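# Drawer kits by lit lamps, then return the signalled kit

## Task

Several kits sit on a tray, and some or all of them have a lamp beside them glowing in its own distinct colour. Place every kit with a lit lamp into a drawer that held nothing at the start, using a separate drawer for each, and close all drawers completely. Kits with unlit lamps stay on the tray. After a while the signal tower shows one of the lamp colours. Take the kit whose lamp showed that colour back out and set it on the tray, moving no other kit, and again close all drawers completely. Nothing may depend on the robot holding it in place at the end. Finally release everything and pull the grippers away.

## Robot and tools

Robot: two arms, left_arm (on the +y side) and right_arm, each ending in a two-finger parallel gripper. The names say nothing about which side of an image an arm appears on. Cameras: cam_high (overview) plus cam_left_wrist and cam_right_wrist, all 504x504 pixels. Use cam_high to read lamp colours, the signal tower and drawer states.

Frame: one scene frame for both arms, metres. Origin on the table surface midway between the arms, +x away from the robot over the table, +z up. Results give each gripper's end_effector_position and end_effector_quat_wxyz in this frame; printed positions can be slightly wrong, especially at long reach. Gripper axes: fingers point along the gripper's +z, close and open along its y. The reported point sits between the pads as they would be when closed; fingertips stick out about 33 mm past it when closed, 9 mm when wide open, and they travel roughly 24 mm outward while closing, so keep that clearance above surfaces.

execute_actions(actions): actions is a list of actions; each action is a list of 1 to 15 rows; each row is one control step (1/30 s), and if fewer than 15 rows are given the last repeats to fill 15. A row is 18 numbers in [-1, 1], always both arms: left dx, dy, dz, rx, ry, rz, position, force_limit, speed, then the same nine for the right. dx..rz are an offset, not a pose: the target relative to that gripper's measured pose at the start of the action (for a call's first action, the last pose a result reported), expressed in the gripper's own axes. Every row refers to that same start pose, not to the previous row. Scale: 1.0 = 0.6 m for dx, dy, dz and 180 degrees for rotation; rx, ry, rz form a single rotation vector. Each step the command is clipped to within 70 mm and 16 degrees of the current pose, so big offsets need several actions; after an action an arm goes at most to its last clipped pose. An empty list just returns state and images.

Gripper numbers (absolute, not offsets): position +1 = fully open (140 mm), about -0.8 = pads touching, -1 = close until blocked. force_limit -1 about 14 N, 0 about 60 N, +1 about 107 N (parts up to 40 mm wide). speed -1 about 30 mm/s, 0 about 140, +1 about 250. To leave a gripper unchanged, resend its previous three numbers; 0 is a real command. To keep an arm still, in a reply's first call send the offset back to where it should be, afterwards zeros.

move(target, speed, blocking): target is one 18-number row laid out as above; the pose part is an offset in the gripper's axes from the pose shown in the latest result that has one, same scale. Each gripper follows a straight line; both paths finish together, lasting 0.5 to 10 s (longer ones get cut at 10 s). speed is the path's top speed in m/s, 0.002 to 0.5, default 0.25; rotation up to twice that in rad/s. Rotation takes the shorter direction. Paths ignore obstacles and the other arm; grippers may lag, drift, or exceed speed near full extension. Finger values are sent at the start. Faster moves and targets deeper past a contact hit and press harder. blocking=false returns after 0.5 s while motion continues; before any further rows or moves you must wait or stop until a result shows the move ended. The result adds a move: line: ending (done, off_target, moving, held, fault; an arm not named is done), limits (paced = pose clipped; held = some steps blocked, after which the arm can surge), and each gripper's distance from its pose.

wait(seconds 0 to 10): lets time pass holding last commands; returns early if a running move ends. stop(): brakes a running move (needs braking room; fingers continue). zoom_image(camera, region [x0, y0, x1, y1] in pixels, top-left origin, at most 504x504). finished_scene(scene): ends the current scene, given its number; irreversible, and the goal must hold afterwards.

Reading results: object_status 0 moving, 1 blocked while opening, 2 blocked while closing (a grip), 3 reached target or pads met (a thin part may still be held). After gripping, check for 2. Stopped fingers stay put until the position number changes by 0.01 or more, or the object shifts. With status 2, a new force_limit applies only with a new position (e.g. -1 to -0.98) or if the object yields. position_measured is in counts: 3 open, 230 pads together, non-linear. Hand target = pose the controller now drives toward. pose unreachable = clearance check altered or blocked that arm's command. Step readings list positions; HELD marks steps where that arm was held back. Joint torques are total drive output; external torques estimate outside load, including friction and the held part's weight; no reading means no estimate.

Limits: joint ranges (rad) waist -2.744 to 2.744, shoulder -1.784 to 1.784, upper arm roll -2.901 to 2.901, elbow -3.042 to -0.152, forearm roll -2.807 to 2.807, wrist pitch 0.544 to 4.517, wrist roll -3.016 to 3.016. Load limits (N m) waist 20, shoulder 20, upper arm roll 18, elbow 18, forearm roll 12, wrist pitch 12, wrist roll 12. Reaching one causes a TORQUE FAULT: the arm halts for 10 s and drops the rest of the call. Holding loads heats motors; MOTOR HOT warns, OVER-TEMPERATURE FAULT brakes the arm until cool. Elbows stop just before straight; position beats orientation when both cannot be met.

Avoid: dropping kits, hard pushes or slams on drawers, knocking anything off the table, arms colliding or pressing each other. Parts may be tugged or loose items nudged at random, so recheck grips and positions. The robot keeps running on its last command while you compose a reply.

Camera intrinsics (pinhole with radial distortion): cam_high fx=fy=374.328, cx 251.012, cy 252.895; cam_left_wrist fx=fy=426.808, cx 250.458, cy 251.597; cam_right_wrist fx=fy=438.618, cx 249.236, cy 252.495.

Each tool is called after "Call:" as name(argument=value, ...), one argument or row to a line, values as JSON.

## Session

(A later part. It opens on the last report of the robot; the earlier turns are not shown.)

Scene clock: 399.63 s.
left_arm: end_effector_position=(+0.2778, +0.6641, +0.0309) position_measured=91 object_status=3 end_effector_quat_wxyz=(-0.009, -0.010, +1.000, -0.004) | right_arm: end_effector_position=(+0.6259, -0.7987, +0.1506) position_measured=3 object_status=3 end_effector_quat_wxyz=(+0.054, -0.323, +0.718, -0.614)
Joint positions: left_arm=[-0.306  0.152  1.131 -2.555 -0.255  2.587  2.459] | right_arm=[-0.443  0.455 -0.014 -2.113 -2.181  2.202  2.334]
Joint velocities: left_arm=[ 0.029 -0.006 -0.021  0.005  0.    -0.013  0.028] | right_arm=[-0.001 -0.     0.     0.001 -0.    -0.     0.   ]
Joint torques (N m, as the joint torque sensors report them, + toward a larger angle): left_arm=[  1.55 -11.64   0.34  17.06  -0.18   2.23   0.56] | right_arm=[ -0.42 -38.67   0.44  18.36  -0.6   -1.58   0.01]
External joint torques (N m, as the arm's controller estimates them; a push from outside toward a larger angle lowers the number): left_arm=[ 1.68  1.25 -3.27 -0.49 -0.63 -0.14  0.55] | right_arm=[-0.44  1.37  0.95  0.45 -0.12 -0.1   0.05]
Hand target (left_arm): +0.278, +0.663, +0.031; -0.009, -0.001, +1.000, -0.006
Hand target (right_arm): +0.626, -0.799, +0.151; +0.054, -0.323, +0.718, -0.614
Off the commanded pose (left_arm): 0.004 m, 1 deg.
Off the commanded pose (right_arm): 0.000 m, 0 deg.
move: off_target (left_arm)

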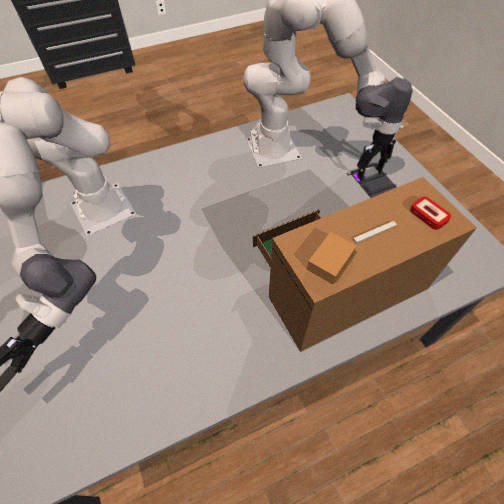

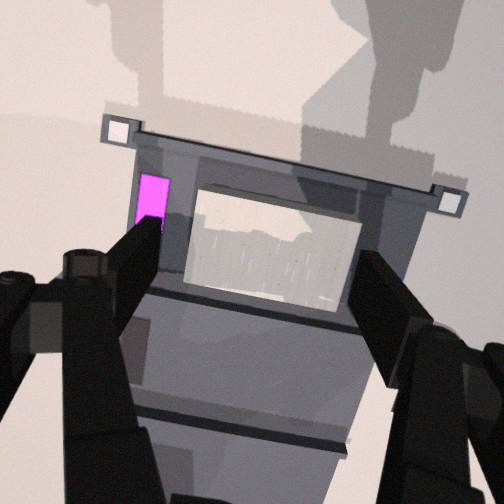

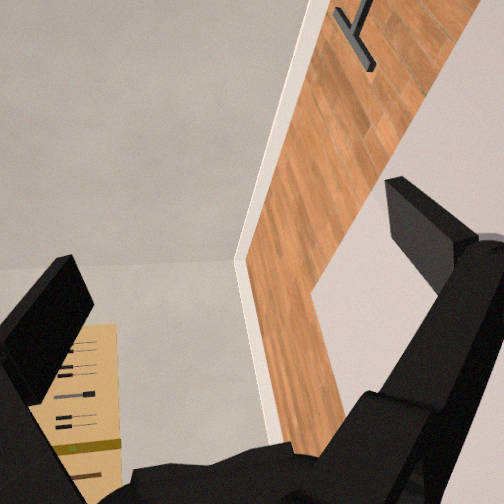

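Call:
move(
  target=[0,0.009,-0.004,-0.004,0,0.005,0.3,0.3,0,0,0,0,0,0,0,1,0,0],
  speed=0.02,
)

Call:
move(
  target=[0,0,0,0,0,0,-1,0.3,-0.3,0,0,0,0,0,0,1,0,0],
)

Call:
move(
  target=[0,0,-0.36,0,0,0,-1,0.3,-0.3,0,0,0,0,0,0,1,0,0],
  speed=0.15,
)

Call:
move(
  target=[-0.28,-0.87,0,0,0,0,-1,0.3,-0.3,0,0,0,0,0,0,1,0,0],
  speed=0.2,
)

Scene clock: 402.27 s.
left_arm: end_effector_position=(+0.2758, +0.6683, +0.0320) position_measured=91 object_status=3 end_effector_quat_wxyz=(-0.010, -0.003, +1.000, -0.000) | right_arm: end_effector_position=(+0.6259, -0.7987, +0.1506) position_measured=3 object_status=3 end_effector_quat_wxyz=(+0.054, -0.323, +0.718, -0.614)
Joint positions: left_arm=[-0.308  0.151  1.141 -2.554 -0.241  2.589  2.467] | right_arm=[-0.443  0.455 -0.014 -2.113 -2.181  2.202  2.334]
Joint velocities: left_arm=[-0.005  0.     0.008  0.     0.005  0.004  0.002] | right_arm=[ 0.001  0.     0.001 -0.     0.     0.     0.002]
Joint torques (N m, as the joint torque sensors report them, + toward a larger angle): left_arm=[ -1.05 -12.5    3.7   17.62   1.53   2.54   0.  ] | right_arm=[ -0.33 -38.47   0.61  18.41  -0.56  -1.57   0.07]
External joint torques (N m, as the arm's controller estimates them; a push from outside toward a larger angle lowers the number): left_arm=[-1.14  0.17 -0.11 -0.02  1.1   0.16  0.  ] | right_arm=[-0.41  1.51  1.08  0.54 -0.08 -0.09  0.11]
Hand target (left_arm): +0.278, +0.670, +0.033; -0.009, -0.002, +1.000, +0.002
Hand target (right_arm): +0.626, -0.799, +0.151; +0.054, -0.323, +0.718, -0.614
Off the commanded pose (left_arm): 0.003 m, 0 deg.
Off the commanded pose (right_arm): 0.000 m, 0 deg.
move: done

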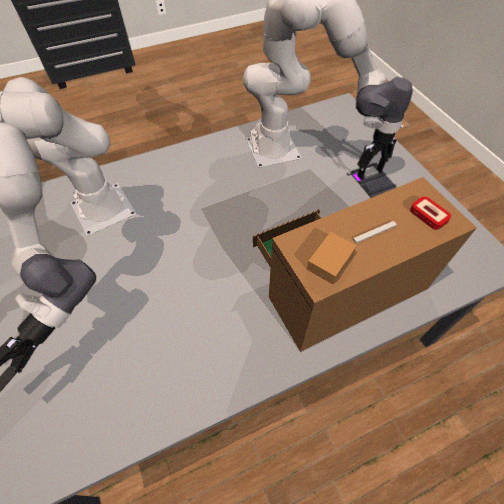

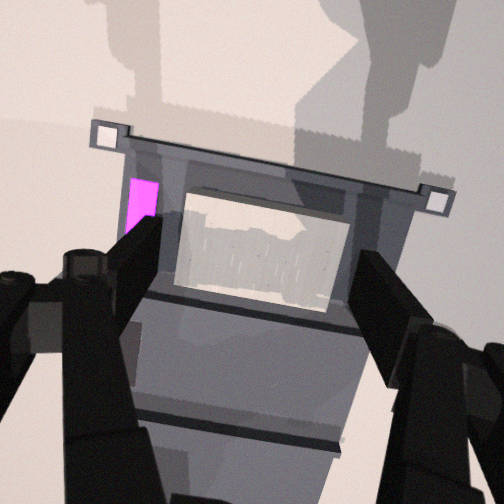

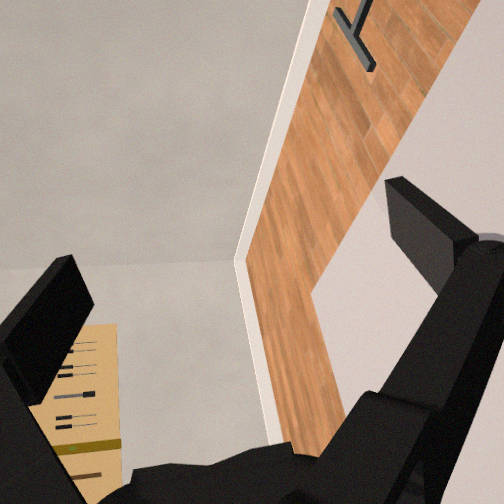

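Scene clock: 402.77 s.
left_arm: end_effector_position=(+0.2769, +0.6745, +0.0346) position_measured=133 object_status=2 end_effector_quat_wxyz=(-0.006, -0.007, +1.000, +0.004) | right_arm: end_effector_position=(+0.6259, -0.7987, +0.1506) position_measured=3 object_status=3 end_effector_quat_wxyz=(+0.054, -0.323, +0.718, -0.614)
Joint positions: left_arm=[-0.306  0.151  1.147 -2.55  -0.241  2.595  2.466] | right_arm=[-0.443  0.455 -0.014 -2.113 -2.181  2.202  2.334]
Joint velocities: left_arm=[ 0.001 -0.001 -0.    -0.     0.    -0.001 -0.001] | right_arm=[ 0.    -0.001 -0.001 -0.001 -0.001 -0.     0.001]
Joint torques (N m, as the joint torque sensors report them, + toward a larger angle): left_arm=[ -2.41 -11.88  -0.61  14.65   0.28   1.58   0.17] | right_arm=[ -0.48 -38.55   0.69  18.41  -0.59  -1.57   0.07]
External joint torques (N m, as the arm's controller estimates them; a push from outside toward a larger angle lowers the number): left_arm=[-2.38  0.72 -4.31 -3.1  -0.16 -0.82  0.17] | right_arm=[-0.42  1.51  1.28  0.55 -0.11 -0.08  0.11]
Hand target (left_arm): +0.276, +0.668, +0.032; -0.010, -0.003, +1.000, -0.000
Hand target (right_arm): +0.626, -0.799, +0.151; +0.054, -0.323, +0.718, -0.614
Off the commanded pose (left_arm): 0.007 m, 1 deg.
Off the commanded pose (right_arm): 0.000 m, 0 deg.
move: off_target (left_arm)

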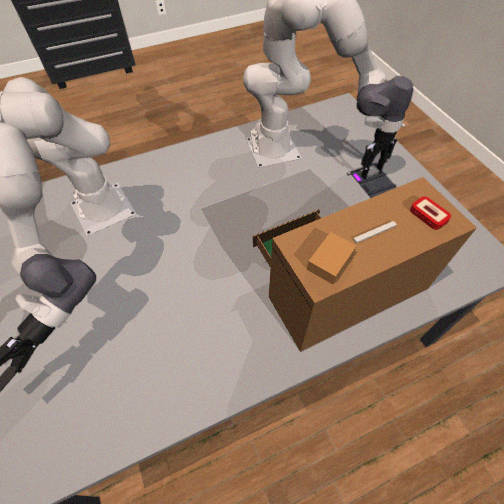

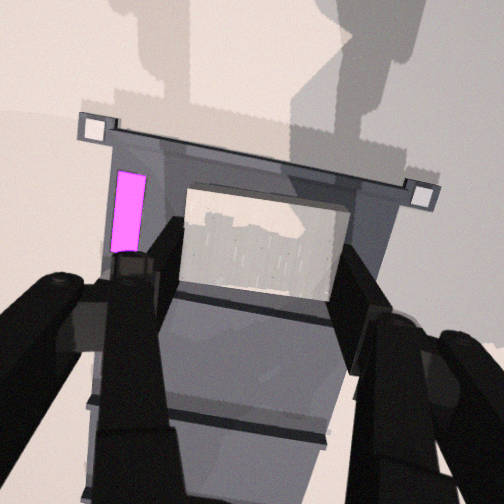

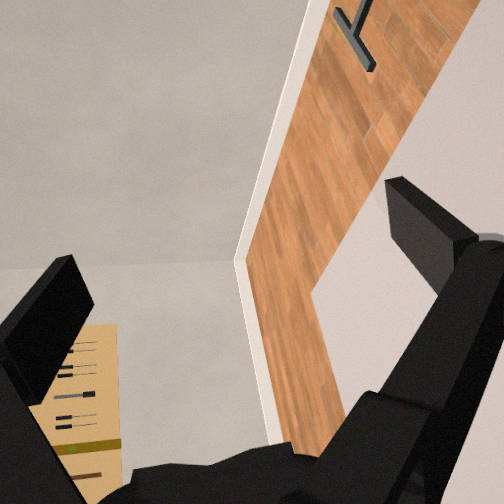

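Scene clock: 404.87 s.
left_arm: end_effector_position=(+0.2731, +0.6791, +0.2517) position_measured=133 object_status=2 end_effector_quat_wxyz=(-0.008, -0.011, +1.000, +0.013) | right_arm: end_effector_position=(+0.6259, -0.7987, +0.1506) position_measured=3 object_status=3 end_effector_quat_wxyz=(+0.054, -0.323, +0.718, -0.614)
Joint positions: left_arm=[ 0.001 -0.456  0.781 -2.312  0.374  1.952  1.999] | right_arm=[-0.443  0.455 -0.014 -2.113 -2.181  2.202  2.334]
Joint velocities: left_arm=[-0.     0.002 -0.     0.001 -0.    -0.011 -0.01 ] | right_arm=[ 0.001  0.    -0.     0.001 -0.001 -0.     0.   ]
Joint torques (N m, as the joint torque sensors report them, + toward a larger angle): left_arm=[  1.28  -9.72 -10.84  23.81  -0.11   1.91  -0.14] | right_arm=[ -0.54 -38.63   0.57  18.35  -0.6   -1.57   0.06]
External joint torques (N m, as the arm's controller estimates them; a push from outside toward a larger angle lowers the number): left_arm=[ 1.27 -1.64 -1.45  0.69 -0.94 -0.5  -0.14] | right_arm=[-0.54  1.24  1.11  0.56 -0.12 -0.09  0.1 ]
Hand target (left_arm): +0.273, +0.679, +0.253; -0.007, -0.015, +1.000, +0.011
Hand target (right_arm): +0.626, -0.799, +0.151; +0.054, -0.323, +0.718, -0.614
Off the commanded pose (left_arm): 0.009 m, 1 deg.
Off the commanded pose (right_arm): 0.000 m, 0 deg.
move: off_target (left_arm)

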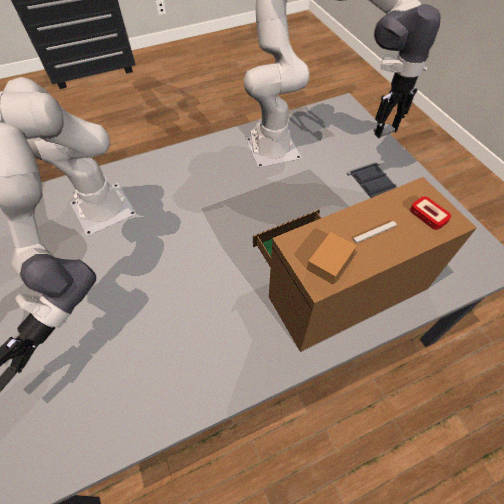

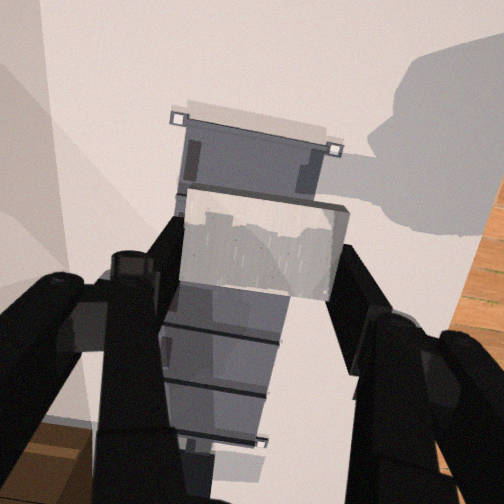

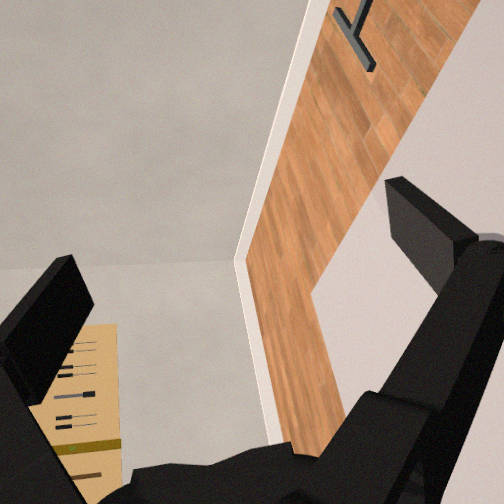

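Scene clock: 408.37 s.
left_arm: end_effector_position=(+0.4527, +0.1553, +0.2453) position_measured=133 object_status=2 end_effector_quat_wxyz=(-0.001, -0.001, +1.000, +0.010) | right_arm: end_effector_position=(+0.6259, -0.7987, +0.1506) position_measured=3 object_status=3 end_effector_quat_wxyz=(+0.054, -0.323, +0.718, -0.614)
Joint positions: left_arm=[-0.238 -0.002 -0.033 -2.002  0.019  1.991  1.156] | right_arm=[-0.443  0.455 -0.014 -2.113 -2.181  2.202  2.334]
Joint velocities: left_arm=[ 0.001  0.    -0.001 -0.    -0.002 -0.001 -0.034] | right_arm=[ 0.001 -0.001  0.     0.     0.    -0.     0.001]
Joint torques (N m, as the joint torque sensors report them, + toward a larger angle): left_arm=[  0.57 -31.04  -1.16  25.39   0.46   2.09  -0.16] | right_arm=[ -0.51 -38.46   0.61  18.28  -0.59  -1.59   0.04]
External joint torques (N m, as the arm's controller estimates them; a push from outside toward a larger angle lowers the number): left_arm=[ 0.51  0.85 -1.22  1.26 -0.3  -0.33 -0.16] | right_arm=[-0.69  1.54  0.99  0.43 -0.11 -0.13  0.08]
Hand target (left_arm): +0.453, +0.154, +0.246; -0.001, -0.007, +1.000, +0.009
Hand target (right_arm): +0.626, -0.799, +0.151; +0.054, -0.323, +0.718, -0.614
Off the commanded pose (left_arm): 0.011 m, 1 deg.
Off the commanded pose (right_arm): 0.000 m, 0 deg.
move: off_target (left_arm)

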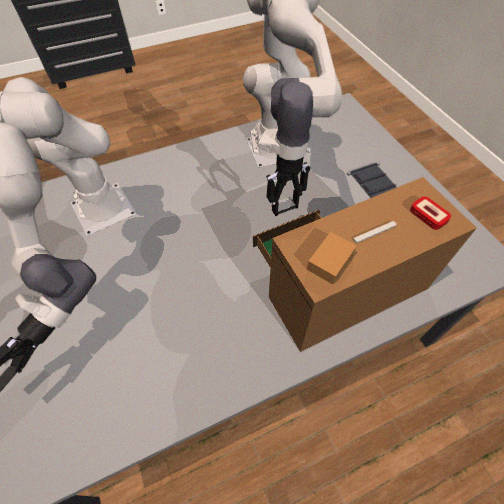

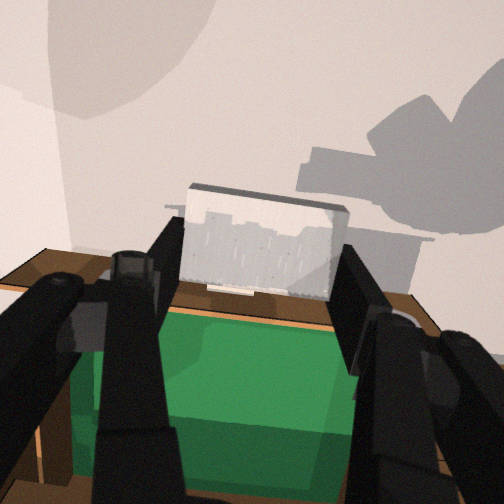

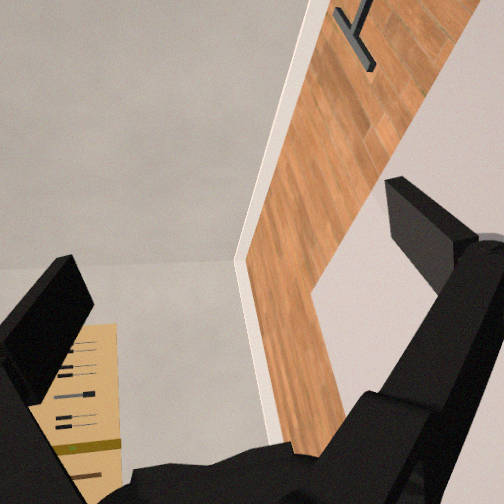

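Call:
move(
  target=[-0.137,-0.015,0,0.006,0,0,-1,0.3,-0.3,0,0,0,0,0,0,1,0,0],
  speed=0.1,
)

Call:
move(
  target=[0,0,0.095,0,0,0,-1,0.3,-0.3,0,0,0,0,0,0,1,0,0],
  speed=0.04,
)

Call:
move(
  target=[0,0,0.02,0,0,0,-1,0.3,-0.3,0,0,0,0,0,0,1,0,0],
  speed=0.012,
)

Scene clock: 411.47 s.
left_arm: end_effector_position=(+0.5346, +0.1464, +0.2436) position_measured=133 object_status=2 end_effector_quat_wxyz=(+0.000, -0.005, +1.000, +0.001) | right_arm: end_effector_position=(+0.6259, -0.7987, +0.1506) position_measured=3 object_status=3 end_effector_quat_wxyz=(+0.054, -0.323, +0.718, -0.614)
Joint positions: left_arm=[-0.208  0.234 -0.02  -1.699  0.007  1.934  1.197] | right_arm=[-0.443  0.455 -0.014 -2.113 -2.181  2.202  2.334]
Joint velocities: left_arm=[ 0.001  0.    -0.002  0.012 -0.002 -0.018  0.021] | right_arm=[ 0.002 -0.001 -0.001  0.001 -0.001 -0.     0.001]
Joint torques (N m, as the joint torque sensors report them, + toward a larger angle): left_arm=[  2.41 -38.7   -0.6   25.36  -0.47   2.02   0.19] | right_arm=[ -0.42 -38.46   0.64  18.34  -0.58  -1.57   0.03]
External joint torques (N m, as the arm's controller estimates them; a push from outside toward a larger angle lowers the number): left_arm=[ 2.64  1.17 -0.45  1.14 -1.21 -0.4   0.19] | right_arm=[-0.5   1.61  1.1   0.41 -0.1  -0.09  0.07]
Hand target (left_arm): +0.534, +0.147, +0.244; -0.001, -0.002, +1.000, -0.001
Hand target (right_arm): +0.626, -0.799, +0.151; +0.054, -0.323, +0.718, -0.614
Off the commanded pose (left_arm): 0.001 m, 0 deg.
Off the commanded pose (right_arm): 0.000 m, 0 deg.
move: done

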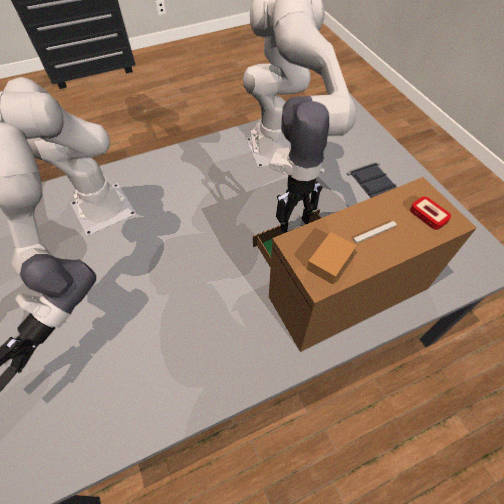

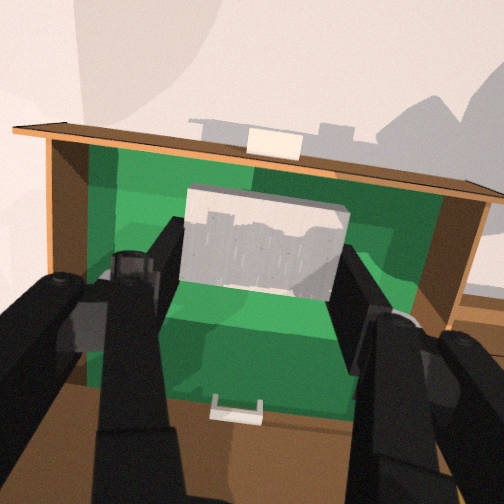

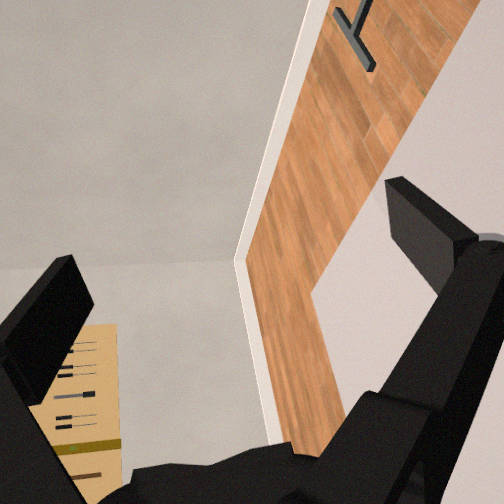

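Scene clock: 413.20 s.
left_arm: end_effector_position=(+0.5337, +0.1463, +0.1867) position_measured=133 object_status=2 end_effector_quat_wxyz=(-0.002, -0.005, +1.000, +0.001) | right_arm: end_effector_position=(+0.6259, -0.7987, +0.1506) position_measured=3 object_status=3 end_effector_quat_wxyz=(+0.054, -0.323, +0.718, -0.614)
Joint positions: left_arm=[-0.208  0.275 -0.02  -1.789  0.007  2.059  1.197] | right_arm=[-0.443  0.455 -0.014 -2.113 -2.181  2.202  2.334]
Joint velocities: left_arm=[-0.001  0.    -0.001  0.    -0.     0.019 -0.001] | right_arm=[-0.     0.     0.001  0.001  0.    -0.001  0.001]
Joint torques (N m, as the joint torque sensors report them, + toward a larger angle): left_arm=[  0.14 -39.54  -1.1   22.48   0.55   2.89   0.09] | right_arm=[ -0.42 -38.52   0.8   18.37  -0.58  -1.56   0.05]
External joint torques (N m, as the arm's controller estimates them; a push from outside toward a larger angle lowers the number): left_arm=[ 0.35  1.05 -1.   -1.28 -0.15  0.49  0.09] | right_arm=[-0.4   1.38  1.35  0.53 -0.1  -0.07  0.09]
Hand target (left_arm): +0.535, +0.145, +0.186; +0.000, -0.004, +1.000, +0.000
Hand target (right_arm): +0.626, -0.799, +0.151; +0.054, -0.323, +0.718, -0.614
Off the commanded pose (left_arm): 0.001 m, 0 deg.
Off the commanded pose (right_arm): 0.000 m, 0 deg.
move: done

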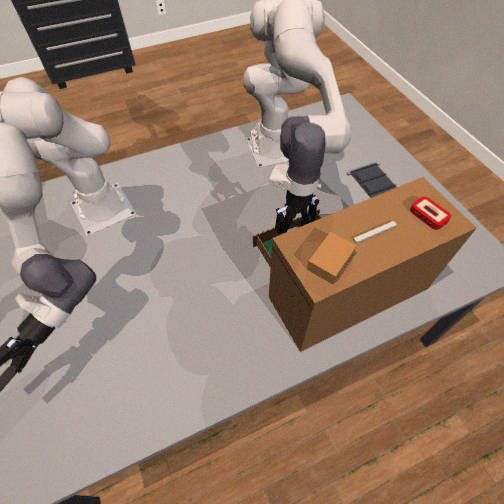

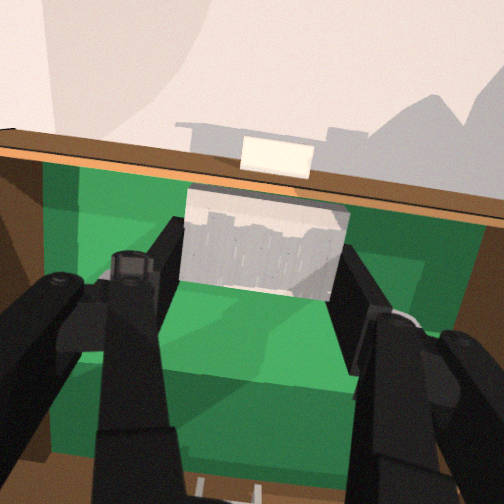

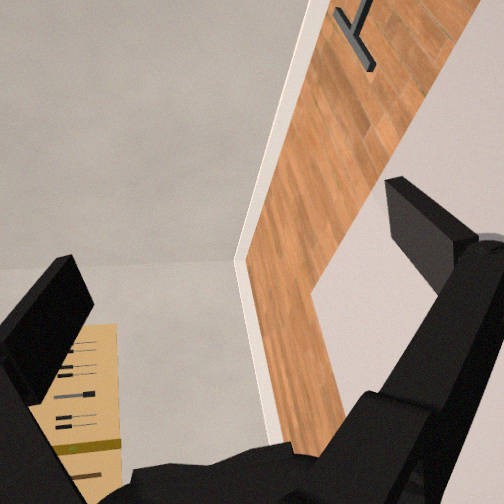

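Scene clock: 414.43 s.
left_arm: end_effector_position=(+0.5331, +0.1464, +0.1755) position_measured=133 object_status=2 end_effector_quat_wxyz=(-0.003, -0.005, +1.000, +0.001) | right_arm: end_effector_position=(+0.6259, -0.7987, +0.1506) position_measured=3 object_status=3 end_effector_quat_wxyz=(+0.054, -0.323, +0.718, -0.614)
Joint positions: left_arm=[-0.208  0.286 -0.02  -1.803  0.007  2.082  1.197] | right_arm=[-0.443  0.455 -0.014 -2.113 -2.181  2.202  2.334]
Joint velocities: left_arm=[ 0.    -0.001 -0.002  0.     0.     0.009  0.001] | right_arm=[ 0.002  0.    -0.     0.    -0.    -0.    -0.001]
Joint torques (N m, as the joint torque sensors report them, + toward a larger angle): left_arm=[  0.7  -38.82  -0.13  23.11   0.6    2.87   0.09] | right_arm=[ -0.43 -38.63   0.66  18.3   -0.6   -1.59   0.04]
External joint torques (N m, as the arm's controller estimates them; a push from outside toward a larger angle lowers the number): left_arm=[ 0.73  2.15 -0.18 -0.62 -0.1   0.46  0.09] | right_arm=[-0.5   1.33  1.14  0.42 -0.12 -0.11  0.08]
Hand target (left_arm): +0.534, +0.146, +0.175; -0.002, -0.005, +1.000, +0.001
Hand target (right_arm): +0.626, -0.799, +0.151; +0.054, -0.323, +0.718, -0.614
Off the commanded pose (left_arm): 0.001 m, 0 deg.
Off the commanded pose (right_arm): 0.000 m, 0 deg.
move: done

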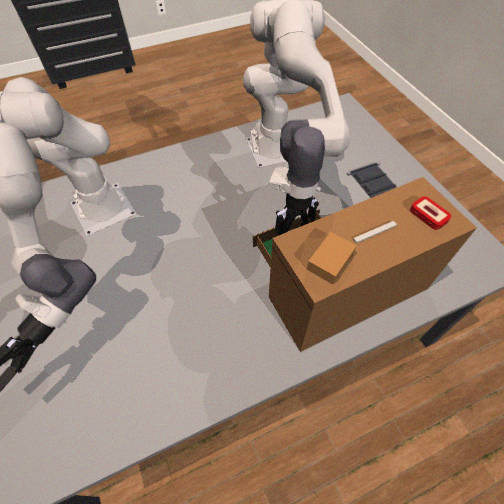

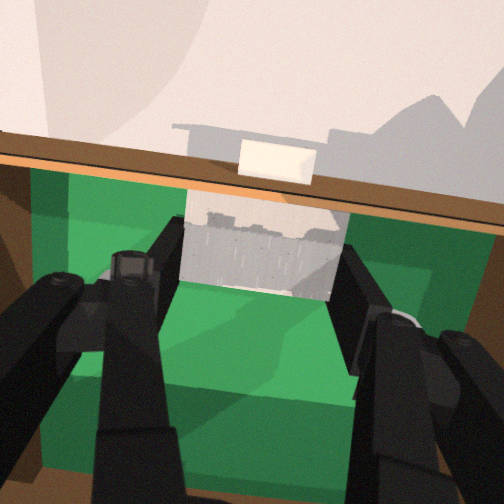

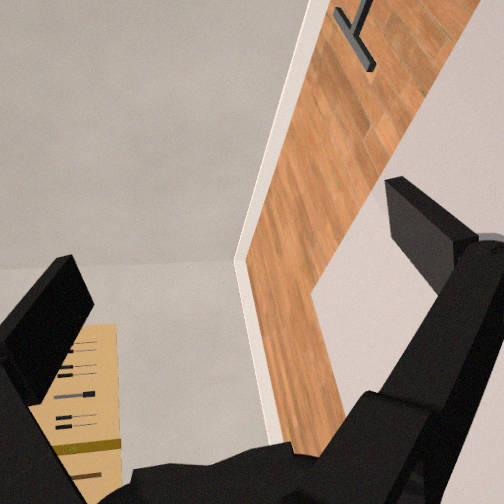

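Call:
move(
  target=[-0.012,0,0.013,0,0,0,-1,0.3,-0.3,0,0,0,0,0,0,1,0,0],
  speed=0.012,
)

Scene clock: 416.33 s.
left_arm: end_effector_position=(+0.5394, +0.1441, +0.1722) position_measured=133 object_status=2 end_effector_quat_wxyz=(-0.002, -0.005, +1.000, +0.001) | right_arm: end_effector_position=(+0.6259, -0.7987, +0.1506) position_measured=3 object_status=3 end_effector_quat_wxyz=(+0.054, -0.323, +0.718, -0.614)
Joint positions: left_arm=[-0.208  0.306 -0.02  -1.783  0.007  2.085  1.197] | right_arm=[-0.443  0.455 -0.014 -2.113 -2.181  2.202  2.334]
Joint velocities: left_arm=[-0.     0.001 -0.    -0.     0.    -0.     0.001] | right_arm=[-0.001 -0.001  0.001  0.     0.    -0.    -0.001]
Joint torques (N m, as the joint torque sensors report them, + toward a larger angle): left_arm=[  1.7  -35.88   0.5   22.29   0.52   3.2    0.35] | right_arm=[ -0.57 -38.45   0.69  18.3   -0.59  -1.61   0.07]
External joint torques (N m, as the arm's controller estimates them; a push from outside toward a larger angle lowers the number): left_arm=[ 1.75  5.62  0.46 -1.38 -0.18  0.79  0.35] | right_arm=[-0.57  1.58  1.23  0.44 -0.11 -0.12  0.11]
Hand target (left_arm): +0.540, +0.146, +0.168; -0.003, -0.005, +1.000, +0.001
Hand target (right_arm): +0.626, -0.799, +0.151; +0.054, -0.323, +0.718, -0.614
Off the commanded pose (left_arm): 0.005 m, 0 deg.
Off the commanded pose (right_arm): 0.000 m, 0 deg.
move: off_target (left_arm)

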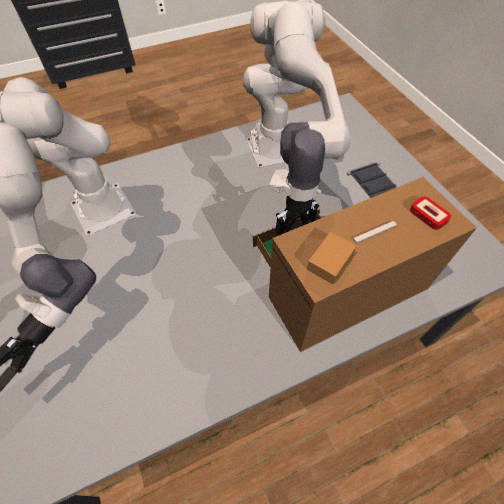

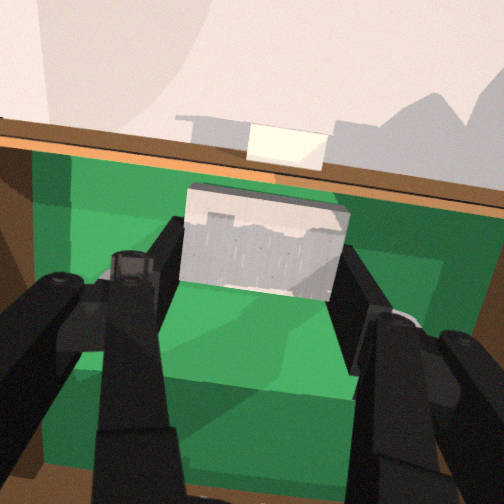

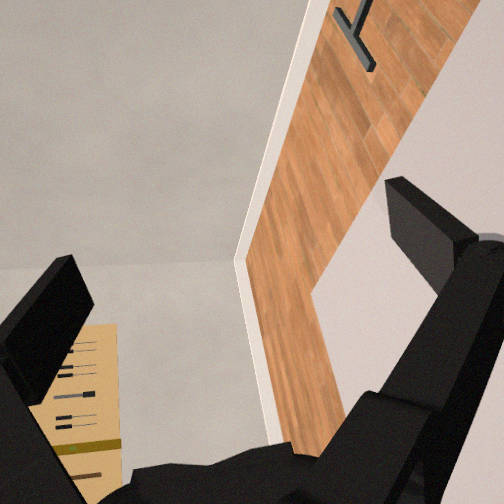

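Call:
move(
  target=[0,0,0,0,0,0,0.3,0.3,-0.3,0,0,0,0,0,0,1,0,0],
)

Call:
move(
  target=[0,0,-0.115,0,0,0,0.3,0.3,-0.3,0,0,0,0,0,0,1,0,0],
  speed=0.1,
)

Call:
move(
  target=[0.19,0,0,0,-0.217,0,-0.2,0.3,0,0,0,0,0,0,0,1,0,0],
  speed=0.2,
)

Call:
move(
  target=[0.062,0,0.077,0,0,0,-0.2,0.3,0,0,0,0,0,0,0,1,0,0],
  speed=0.1,
)

Call:
move(
  target=[-0.23,0.004,0.186,0,0,0,-0.2,0.3,0,0,0,0,0,0,0,1,0,0],
  speed=0.07,
)

Scene clock: 419.83 s.
left_arm: end_effector_position=(+0.5396, +0.1440, +0.1725) position_measured=91 object_status=3 end_effector_quat_wxyz=(-0.001, -0.005, +1.000, +0.000) | right_arm: end_effector_position=(+0.6259, -0.7987, +0.1506) position_measured=3 object_status=3 end_effector_quat_wxyz=(+0.054, -0.323, +0.718, -0.614)
Joint positions: left_arm=[-0.208  0.306 -0.02  -1.783  0.007  2.086  1.197] | right_arm=[-0.443  0.455 -0.014 -2.113 -2.181  2.202  2.334]
Joint velocities: left_arm=[-0.    -0.001  0.     0.001 -0.001  0.    -0.001] | right_arm=[-0.001  0.     0.001  0.001 -0.     0.    -0.   ]
Joint torques (N m, as the joint torque sensors report them, + toward a larger angle): left_arm=[  0.45 -40.29  -0.48  23.56   0.68   2.4    0.04] | right_arm=[ -0.43 -38.82   0.59  18.5   -0.59  -1.58   0.1 ]
External joint torques (N m, as the arm's controller estimates them; a push from outside toward a larger angle lowers the number): left_arm=[ 0.53  1.3  -0.5  -0.23 -0.02 -0.03  0.04] | right_arm=[-0.45  1.09  1.11  0.64 -0.11 -0.1   0.14]
Hand target (left_arm): +0.539, +0.144, +0.172; -0.002, -0.005, +1.000, +0.001
Hand target (right_arm): +0.626, -0.799, +0.151; +0.054, -0.323, +0.718, -0.614
Off the commanded pose (left_arm): 0.000 m, 0 deg.
Off the commanded pose (right_arm): 0.000 m, 0 deg.
move: done

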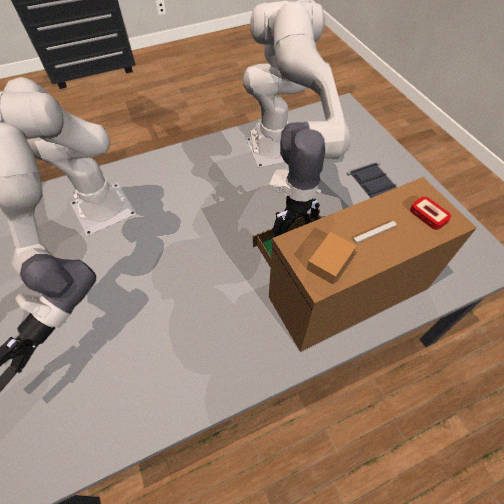

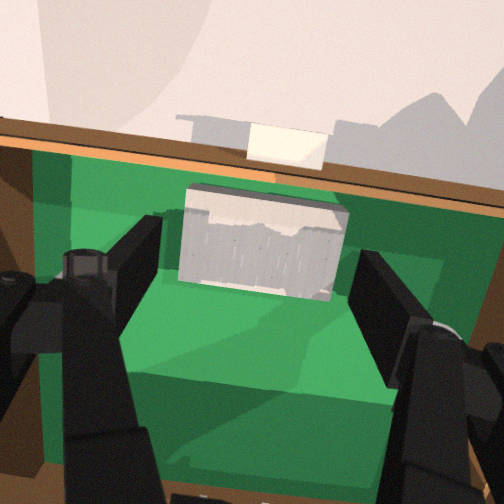

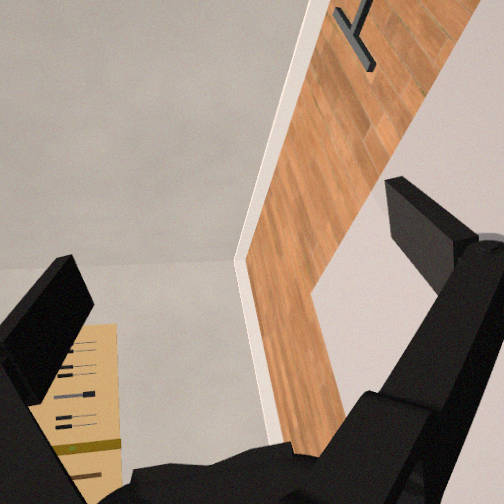

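Scene clock: 421.07 s.
left_arm: end_effector_position=(+0.5400, +0.1444, +0.2414) position_measured=91 object_status=3 end_effector_quat_wxyz=(+0.000, -0.005, +1.000, +0.001) | right_arm: end_effector_position=(+0.6259, -0.7987, +0.1506) position_measured=3 object_status=3 end_effector_quat_wxyz=(+0.054, -0.323, +0.718, -0.614)
Joint positions: left_arm=[-0.208  0.254 -0.02  -1.678  0.007  1.932  1.197] | right_arm=[-0.443  0.455 -0.014 -2.113 -2.181  2.202  2.334]
Joint velocities: left_arm=[-0.    -0.     0.001 -0.001 -0.002 -0.011 -0.   ] | right_arm=[ 0.     0.001 -0.     0.    -0.     0.001  0.001]
Joint torques (N m, as the joint torque sensors report them, + toward a larger angle): left_arm=[  1.37 -38.62   0.04  24.85   0.73   1.93   0.1 ] | right_arm=[ -0.42 -38.38   0.8   18.45  -0.56  -1.6    0.04]
External joint torques (N m, as the arm's controller estimates them; a push from outside toward a larger angle lowers the number): left_arm=[ 1.42  1.73  0.01  0.62 -0.02 -0.49  0.1 ] | right_arm=[-0.4   1.43  1.35  0.69 -0.09 -0.13  0.08]
Hand target (left_arm): +0.540, +0.146, +0.242; -0.001, -0.006, +1.000, +0.001
Hand target (right_arm): +0.626, -0.799, +0.151; +0.054, -0.323, +0.718, -0.614
Off the commanded pose (left_arm): 0.001 m, 0 deg.
Off the commanded pose (right_arm): 0.000 m, 0 deg.
move: done

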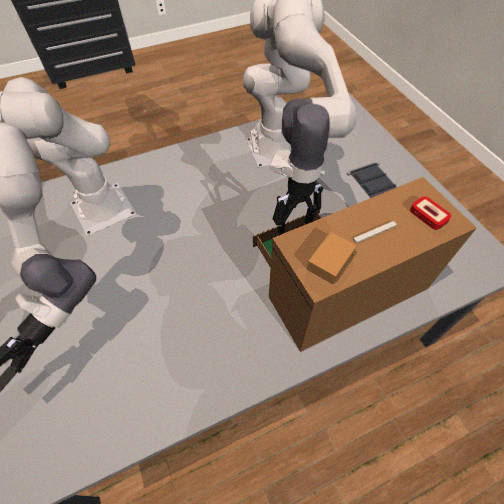

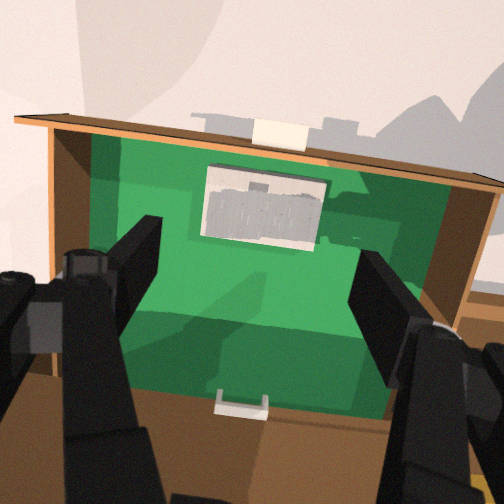

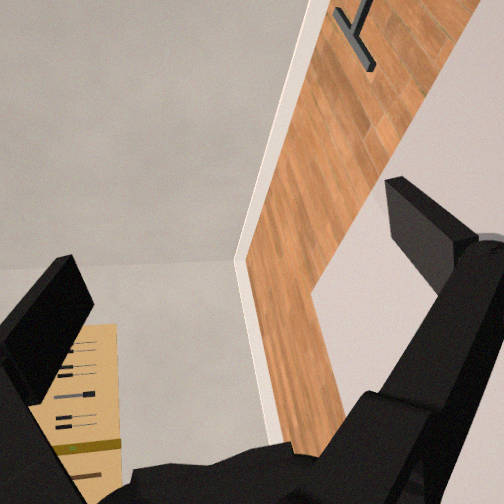

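Scene clock: 423.73 s.
left_arm: end_effector_position=(+0.4266, +0.1396, +0.2417) position_measured=154 object_status=3 end_effector_quat_wxyz=(+0.335, +0.004, +0.942, +0.004) | right_arm: end_effector_position=(+0.6259, -0.7987, +0.1506) position_measured=3 object_status=3 end_effector_quat_wxyz=(+0.054, -0.323, +0.718, -0.614)
Joint positions: left_arm=[ 0.093 -0.469 -0.485 -2.722  0.483  2.867  0.604] | right_arm=[-0.443  0.455 -0.014 -2.113 -2.181  2.202  2.334]
Joint velocities: left_arm=[ 0.003 -0.001 -0.004  0.    -0.001  0.006 -0.027] | right_arm=[ 0.001  0.    -0.    -0.001  0.001  0.001 -0.001]
Joint torques (N m, as the joint torque sensors report them, + toward a larger angle): left_arm=[  1.5  -13.78   3.56  20.32  -1.58   3.2   -0.24] | right_arm=[ -0.33 -38.61   0.56  18.68  -0.59  -1.58   0.05]
External joint torques (N m, as the arm's controller estimates them; a push from outside toward a larger angle lowers the number): left_arm=[ 1.46 -1.38 -1.67 -2.33 -1.09  0.44 -0.22] | right_arm=[-0.46  1.19  0.97  0.95 -0.11 -0.12  0.09]
Hand target (left_arm): +0.427, +0.140, +0.242; +0.335, -0.003, +0.942, +0.001
Hand target (right_arm): +0.626, -0.799, +0.151; +0.054, -0.323, +0.718, -0.614
Off the commanded pose (left_arm): 0.004 m, 1 deg.
Off the commanded pose (right_arm): 0.000 m, 0 deg.
move: off_target (left_arm)

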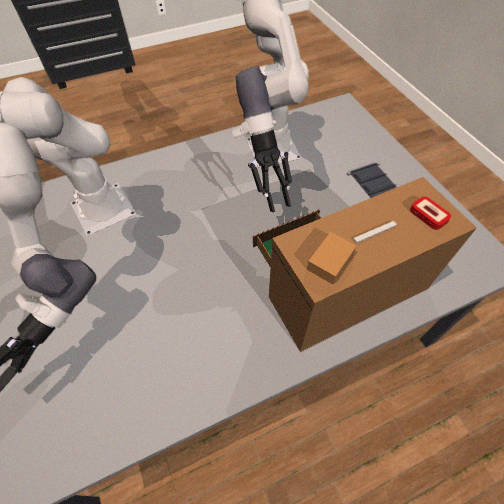

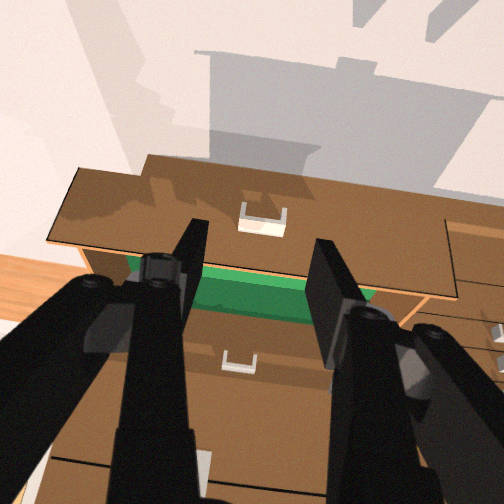

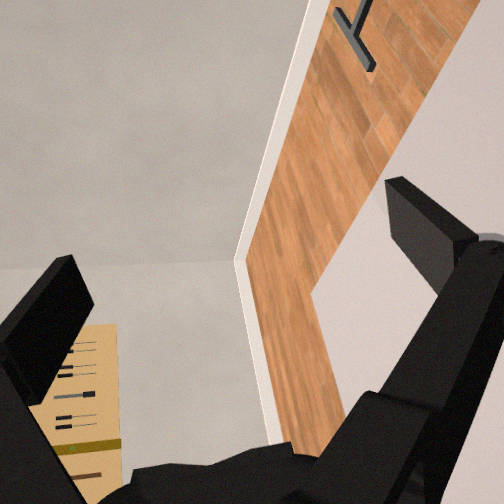

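Scene clock: 425.00 s.
left_arm: end_effector_position=(+0.4264, +0.1381, +0.1818) position_measured=154 object_status=3 end_effector_quat_wxyz=(+0.333, +0.011, +0.943, +0.005) | right_arm: end_effector_position=(+0.6259, -0.7987, +0.1506) position_measured=3 object_status=3 end_effector_quat_wxyz=(+0.054, -0.323, +0.718, -0.614)
Joint positions: left_arm=[ 0.437 -0.401 -0.805 -2.757  0.61   3.052  0.453] | right_arm=[-0.443  0.455 -0.014 -2.113 -2.181  2.202  2.334]
Joint velocities: left_arm=[ 0.011 -0.004 -0.013 -0.002 -0.005  0.018 -0.025] | right_arm=[-0.001 -0.     0.001  0.    -0.001  0.    -0.   ]
Joint torques (N m, as the joint torque sensors report them, + toward a larger angle): left_arm=[  1.73 -10.35   6.5   18.43  -2.08   3.12  -0.11] | right_arm=[ -0.46 -38.43   0.58  18.43  -0.58  -1.56   0.07]
External joint torques (N m, as the arm's controller estimates them; a push from outside toward a larger angle lowers the number): left_arm=[ 1.73 -1.29 -0.47 -1.86 -1.04  0.57 -0.09] | right_arm=[-0.56  1.49  1.02  0.61 -0.1  -0.1   0.11]
Hand target (left_arm): +0.426, +0.138, +0.182; +0.334, +0.004, +0.943, +0.001
Hand target (right_arm): +0.626, -0.799, +0.151; +0.054, -0.323, +0.718, -0.614
Off the commanded pose (left_arm): 0.002 m, 1 deg.
Off the commanded pose (right_arm): 0.000 m, 0 deg.
move: done

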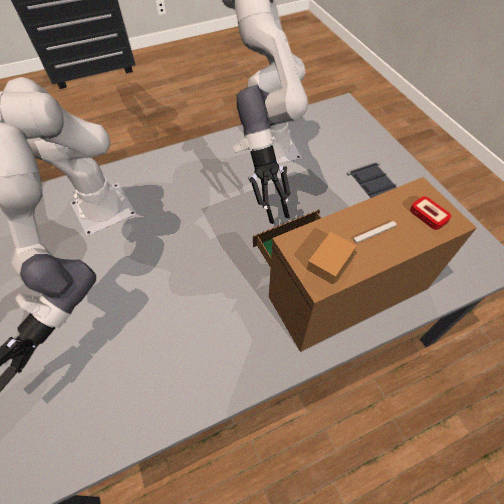

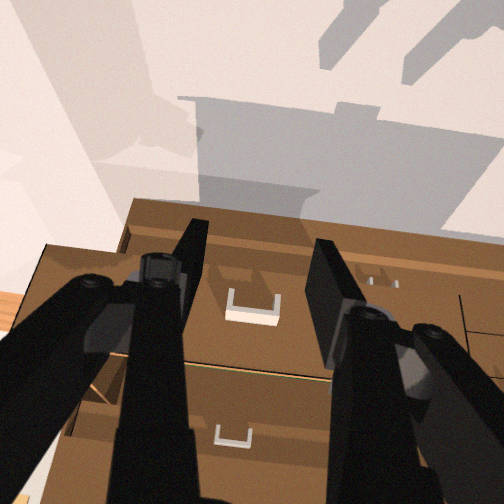

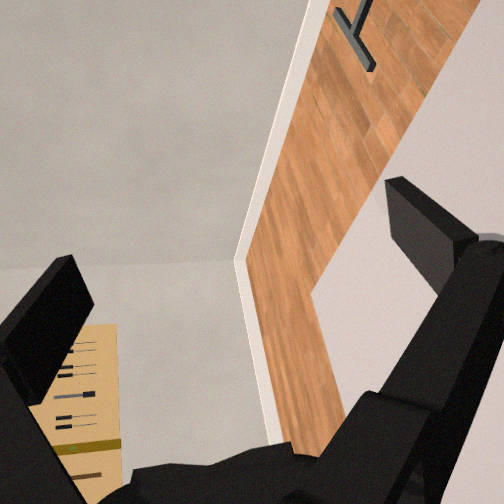

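Scene clock: 427.87 s.
left_arm: end_effector_position=(+0.6066, +0.1388, +0.1887) position_measured=154 object_status=3 end_effector_quat_wxyz=(+0.339, +0.009, +0.941, -0.000) | right_arm: end_effector_position=(+0.6259, -0.7987, +0.1506) position_measured=3 object_status=3 end_effector_quat_wxyz=(+0.054, -0.323, +0.718, -0.614)
Joint positions: left_arm=[ 0.844  0.347 -1.099 -2.156  1.389  2.674  0.145] | right_arm=[-0.443  0.455 -0.014 -2.113 -2.181  2.202  2.334]
Joint velocities: left_arm=[-0.022 -0.001  0.014  0.005  0.003 -0.013 -0.018] | right_arm=[ 0.     0.001 -0.001 -0.001 -0.    -0.     0.   ]
Joint torques (N m, as the joint torque sensors report them, + toward a larger angle): left_arm=[  0.45 -20.62  -8.07  23.17   0.67   1.42  -0.21] | right_arm=[ -0.57 -38.75   0.6   18.63  -0.58  -1.58   0.07]
External joint torques (N m, as the arm's controller estimates them; a push from outside toward a larger angle lowers the number): left_arm=[ 0.23  1.42  1.57  1.56  1.07 -0.69 -0.19] | right_arm=[-0.51  1.19  1.19  0.79 -0.1  -0.09  0.11]
Hand target (left_arm): +0.609, +0.142, +0.189; +0.341, +0.005, +0.940, +0.002
Hand target (right_arm): +0.626, -0.799, +0.151; +0.054, -0.323, +0.718, -0.614
Off the commanded pose (left_arm): 0.008 m, 1 deg.
Off the commanded pose (right_arm): 0.000 m, 0 deg.
move: off_target (left_arm)

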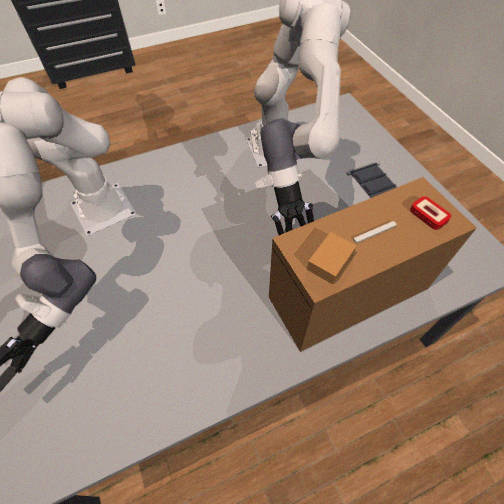

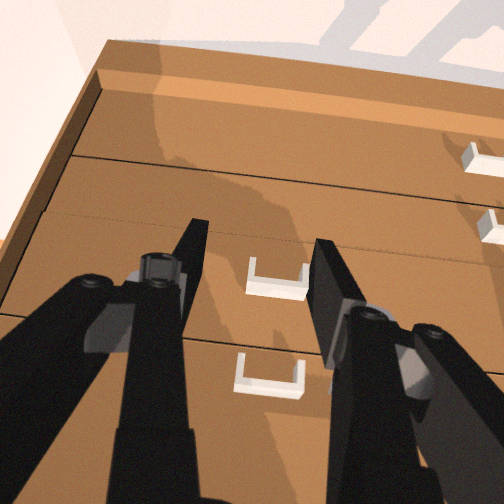

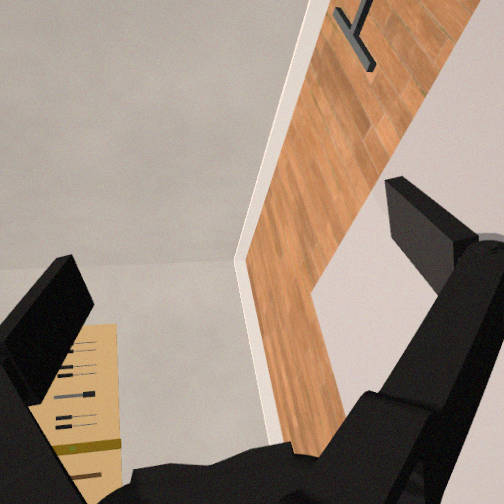

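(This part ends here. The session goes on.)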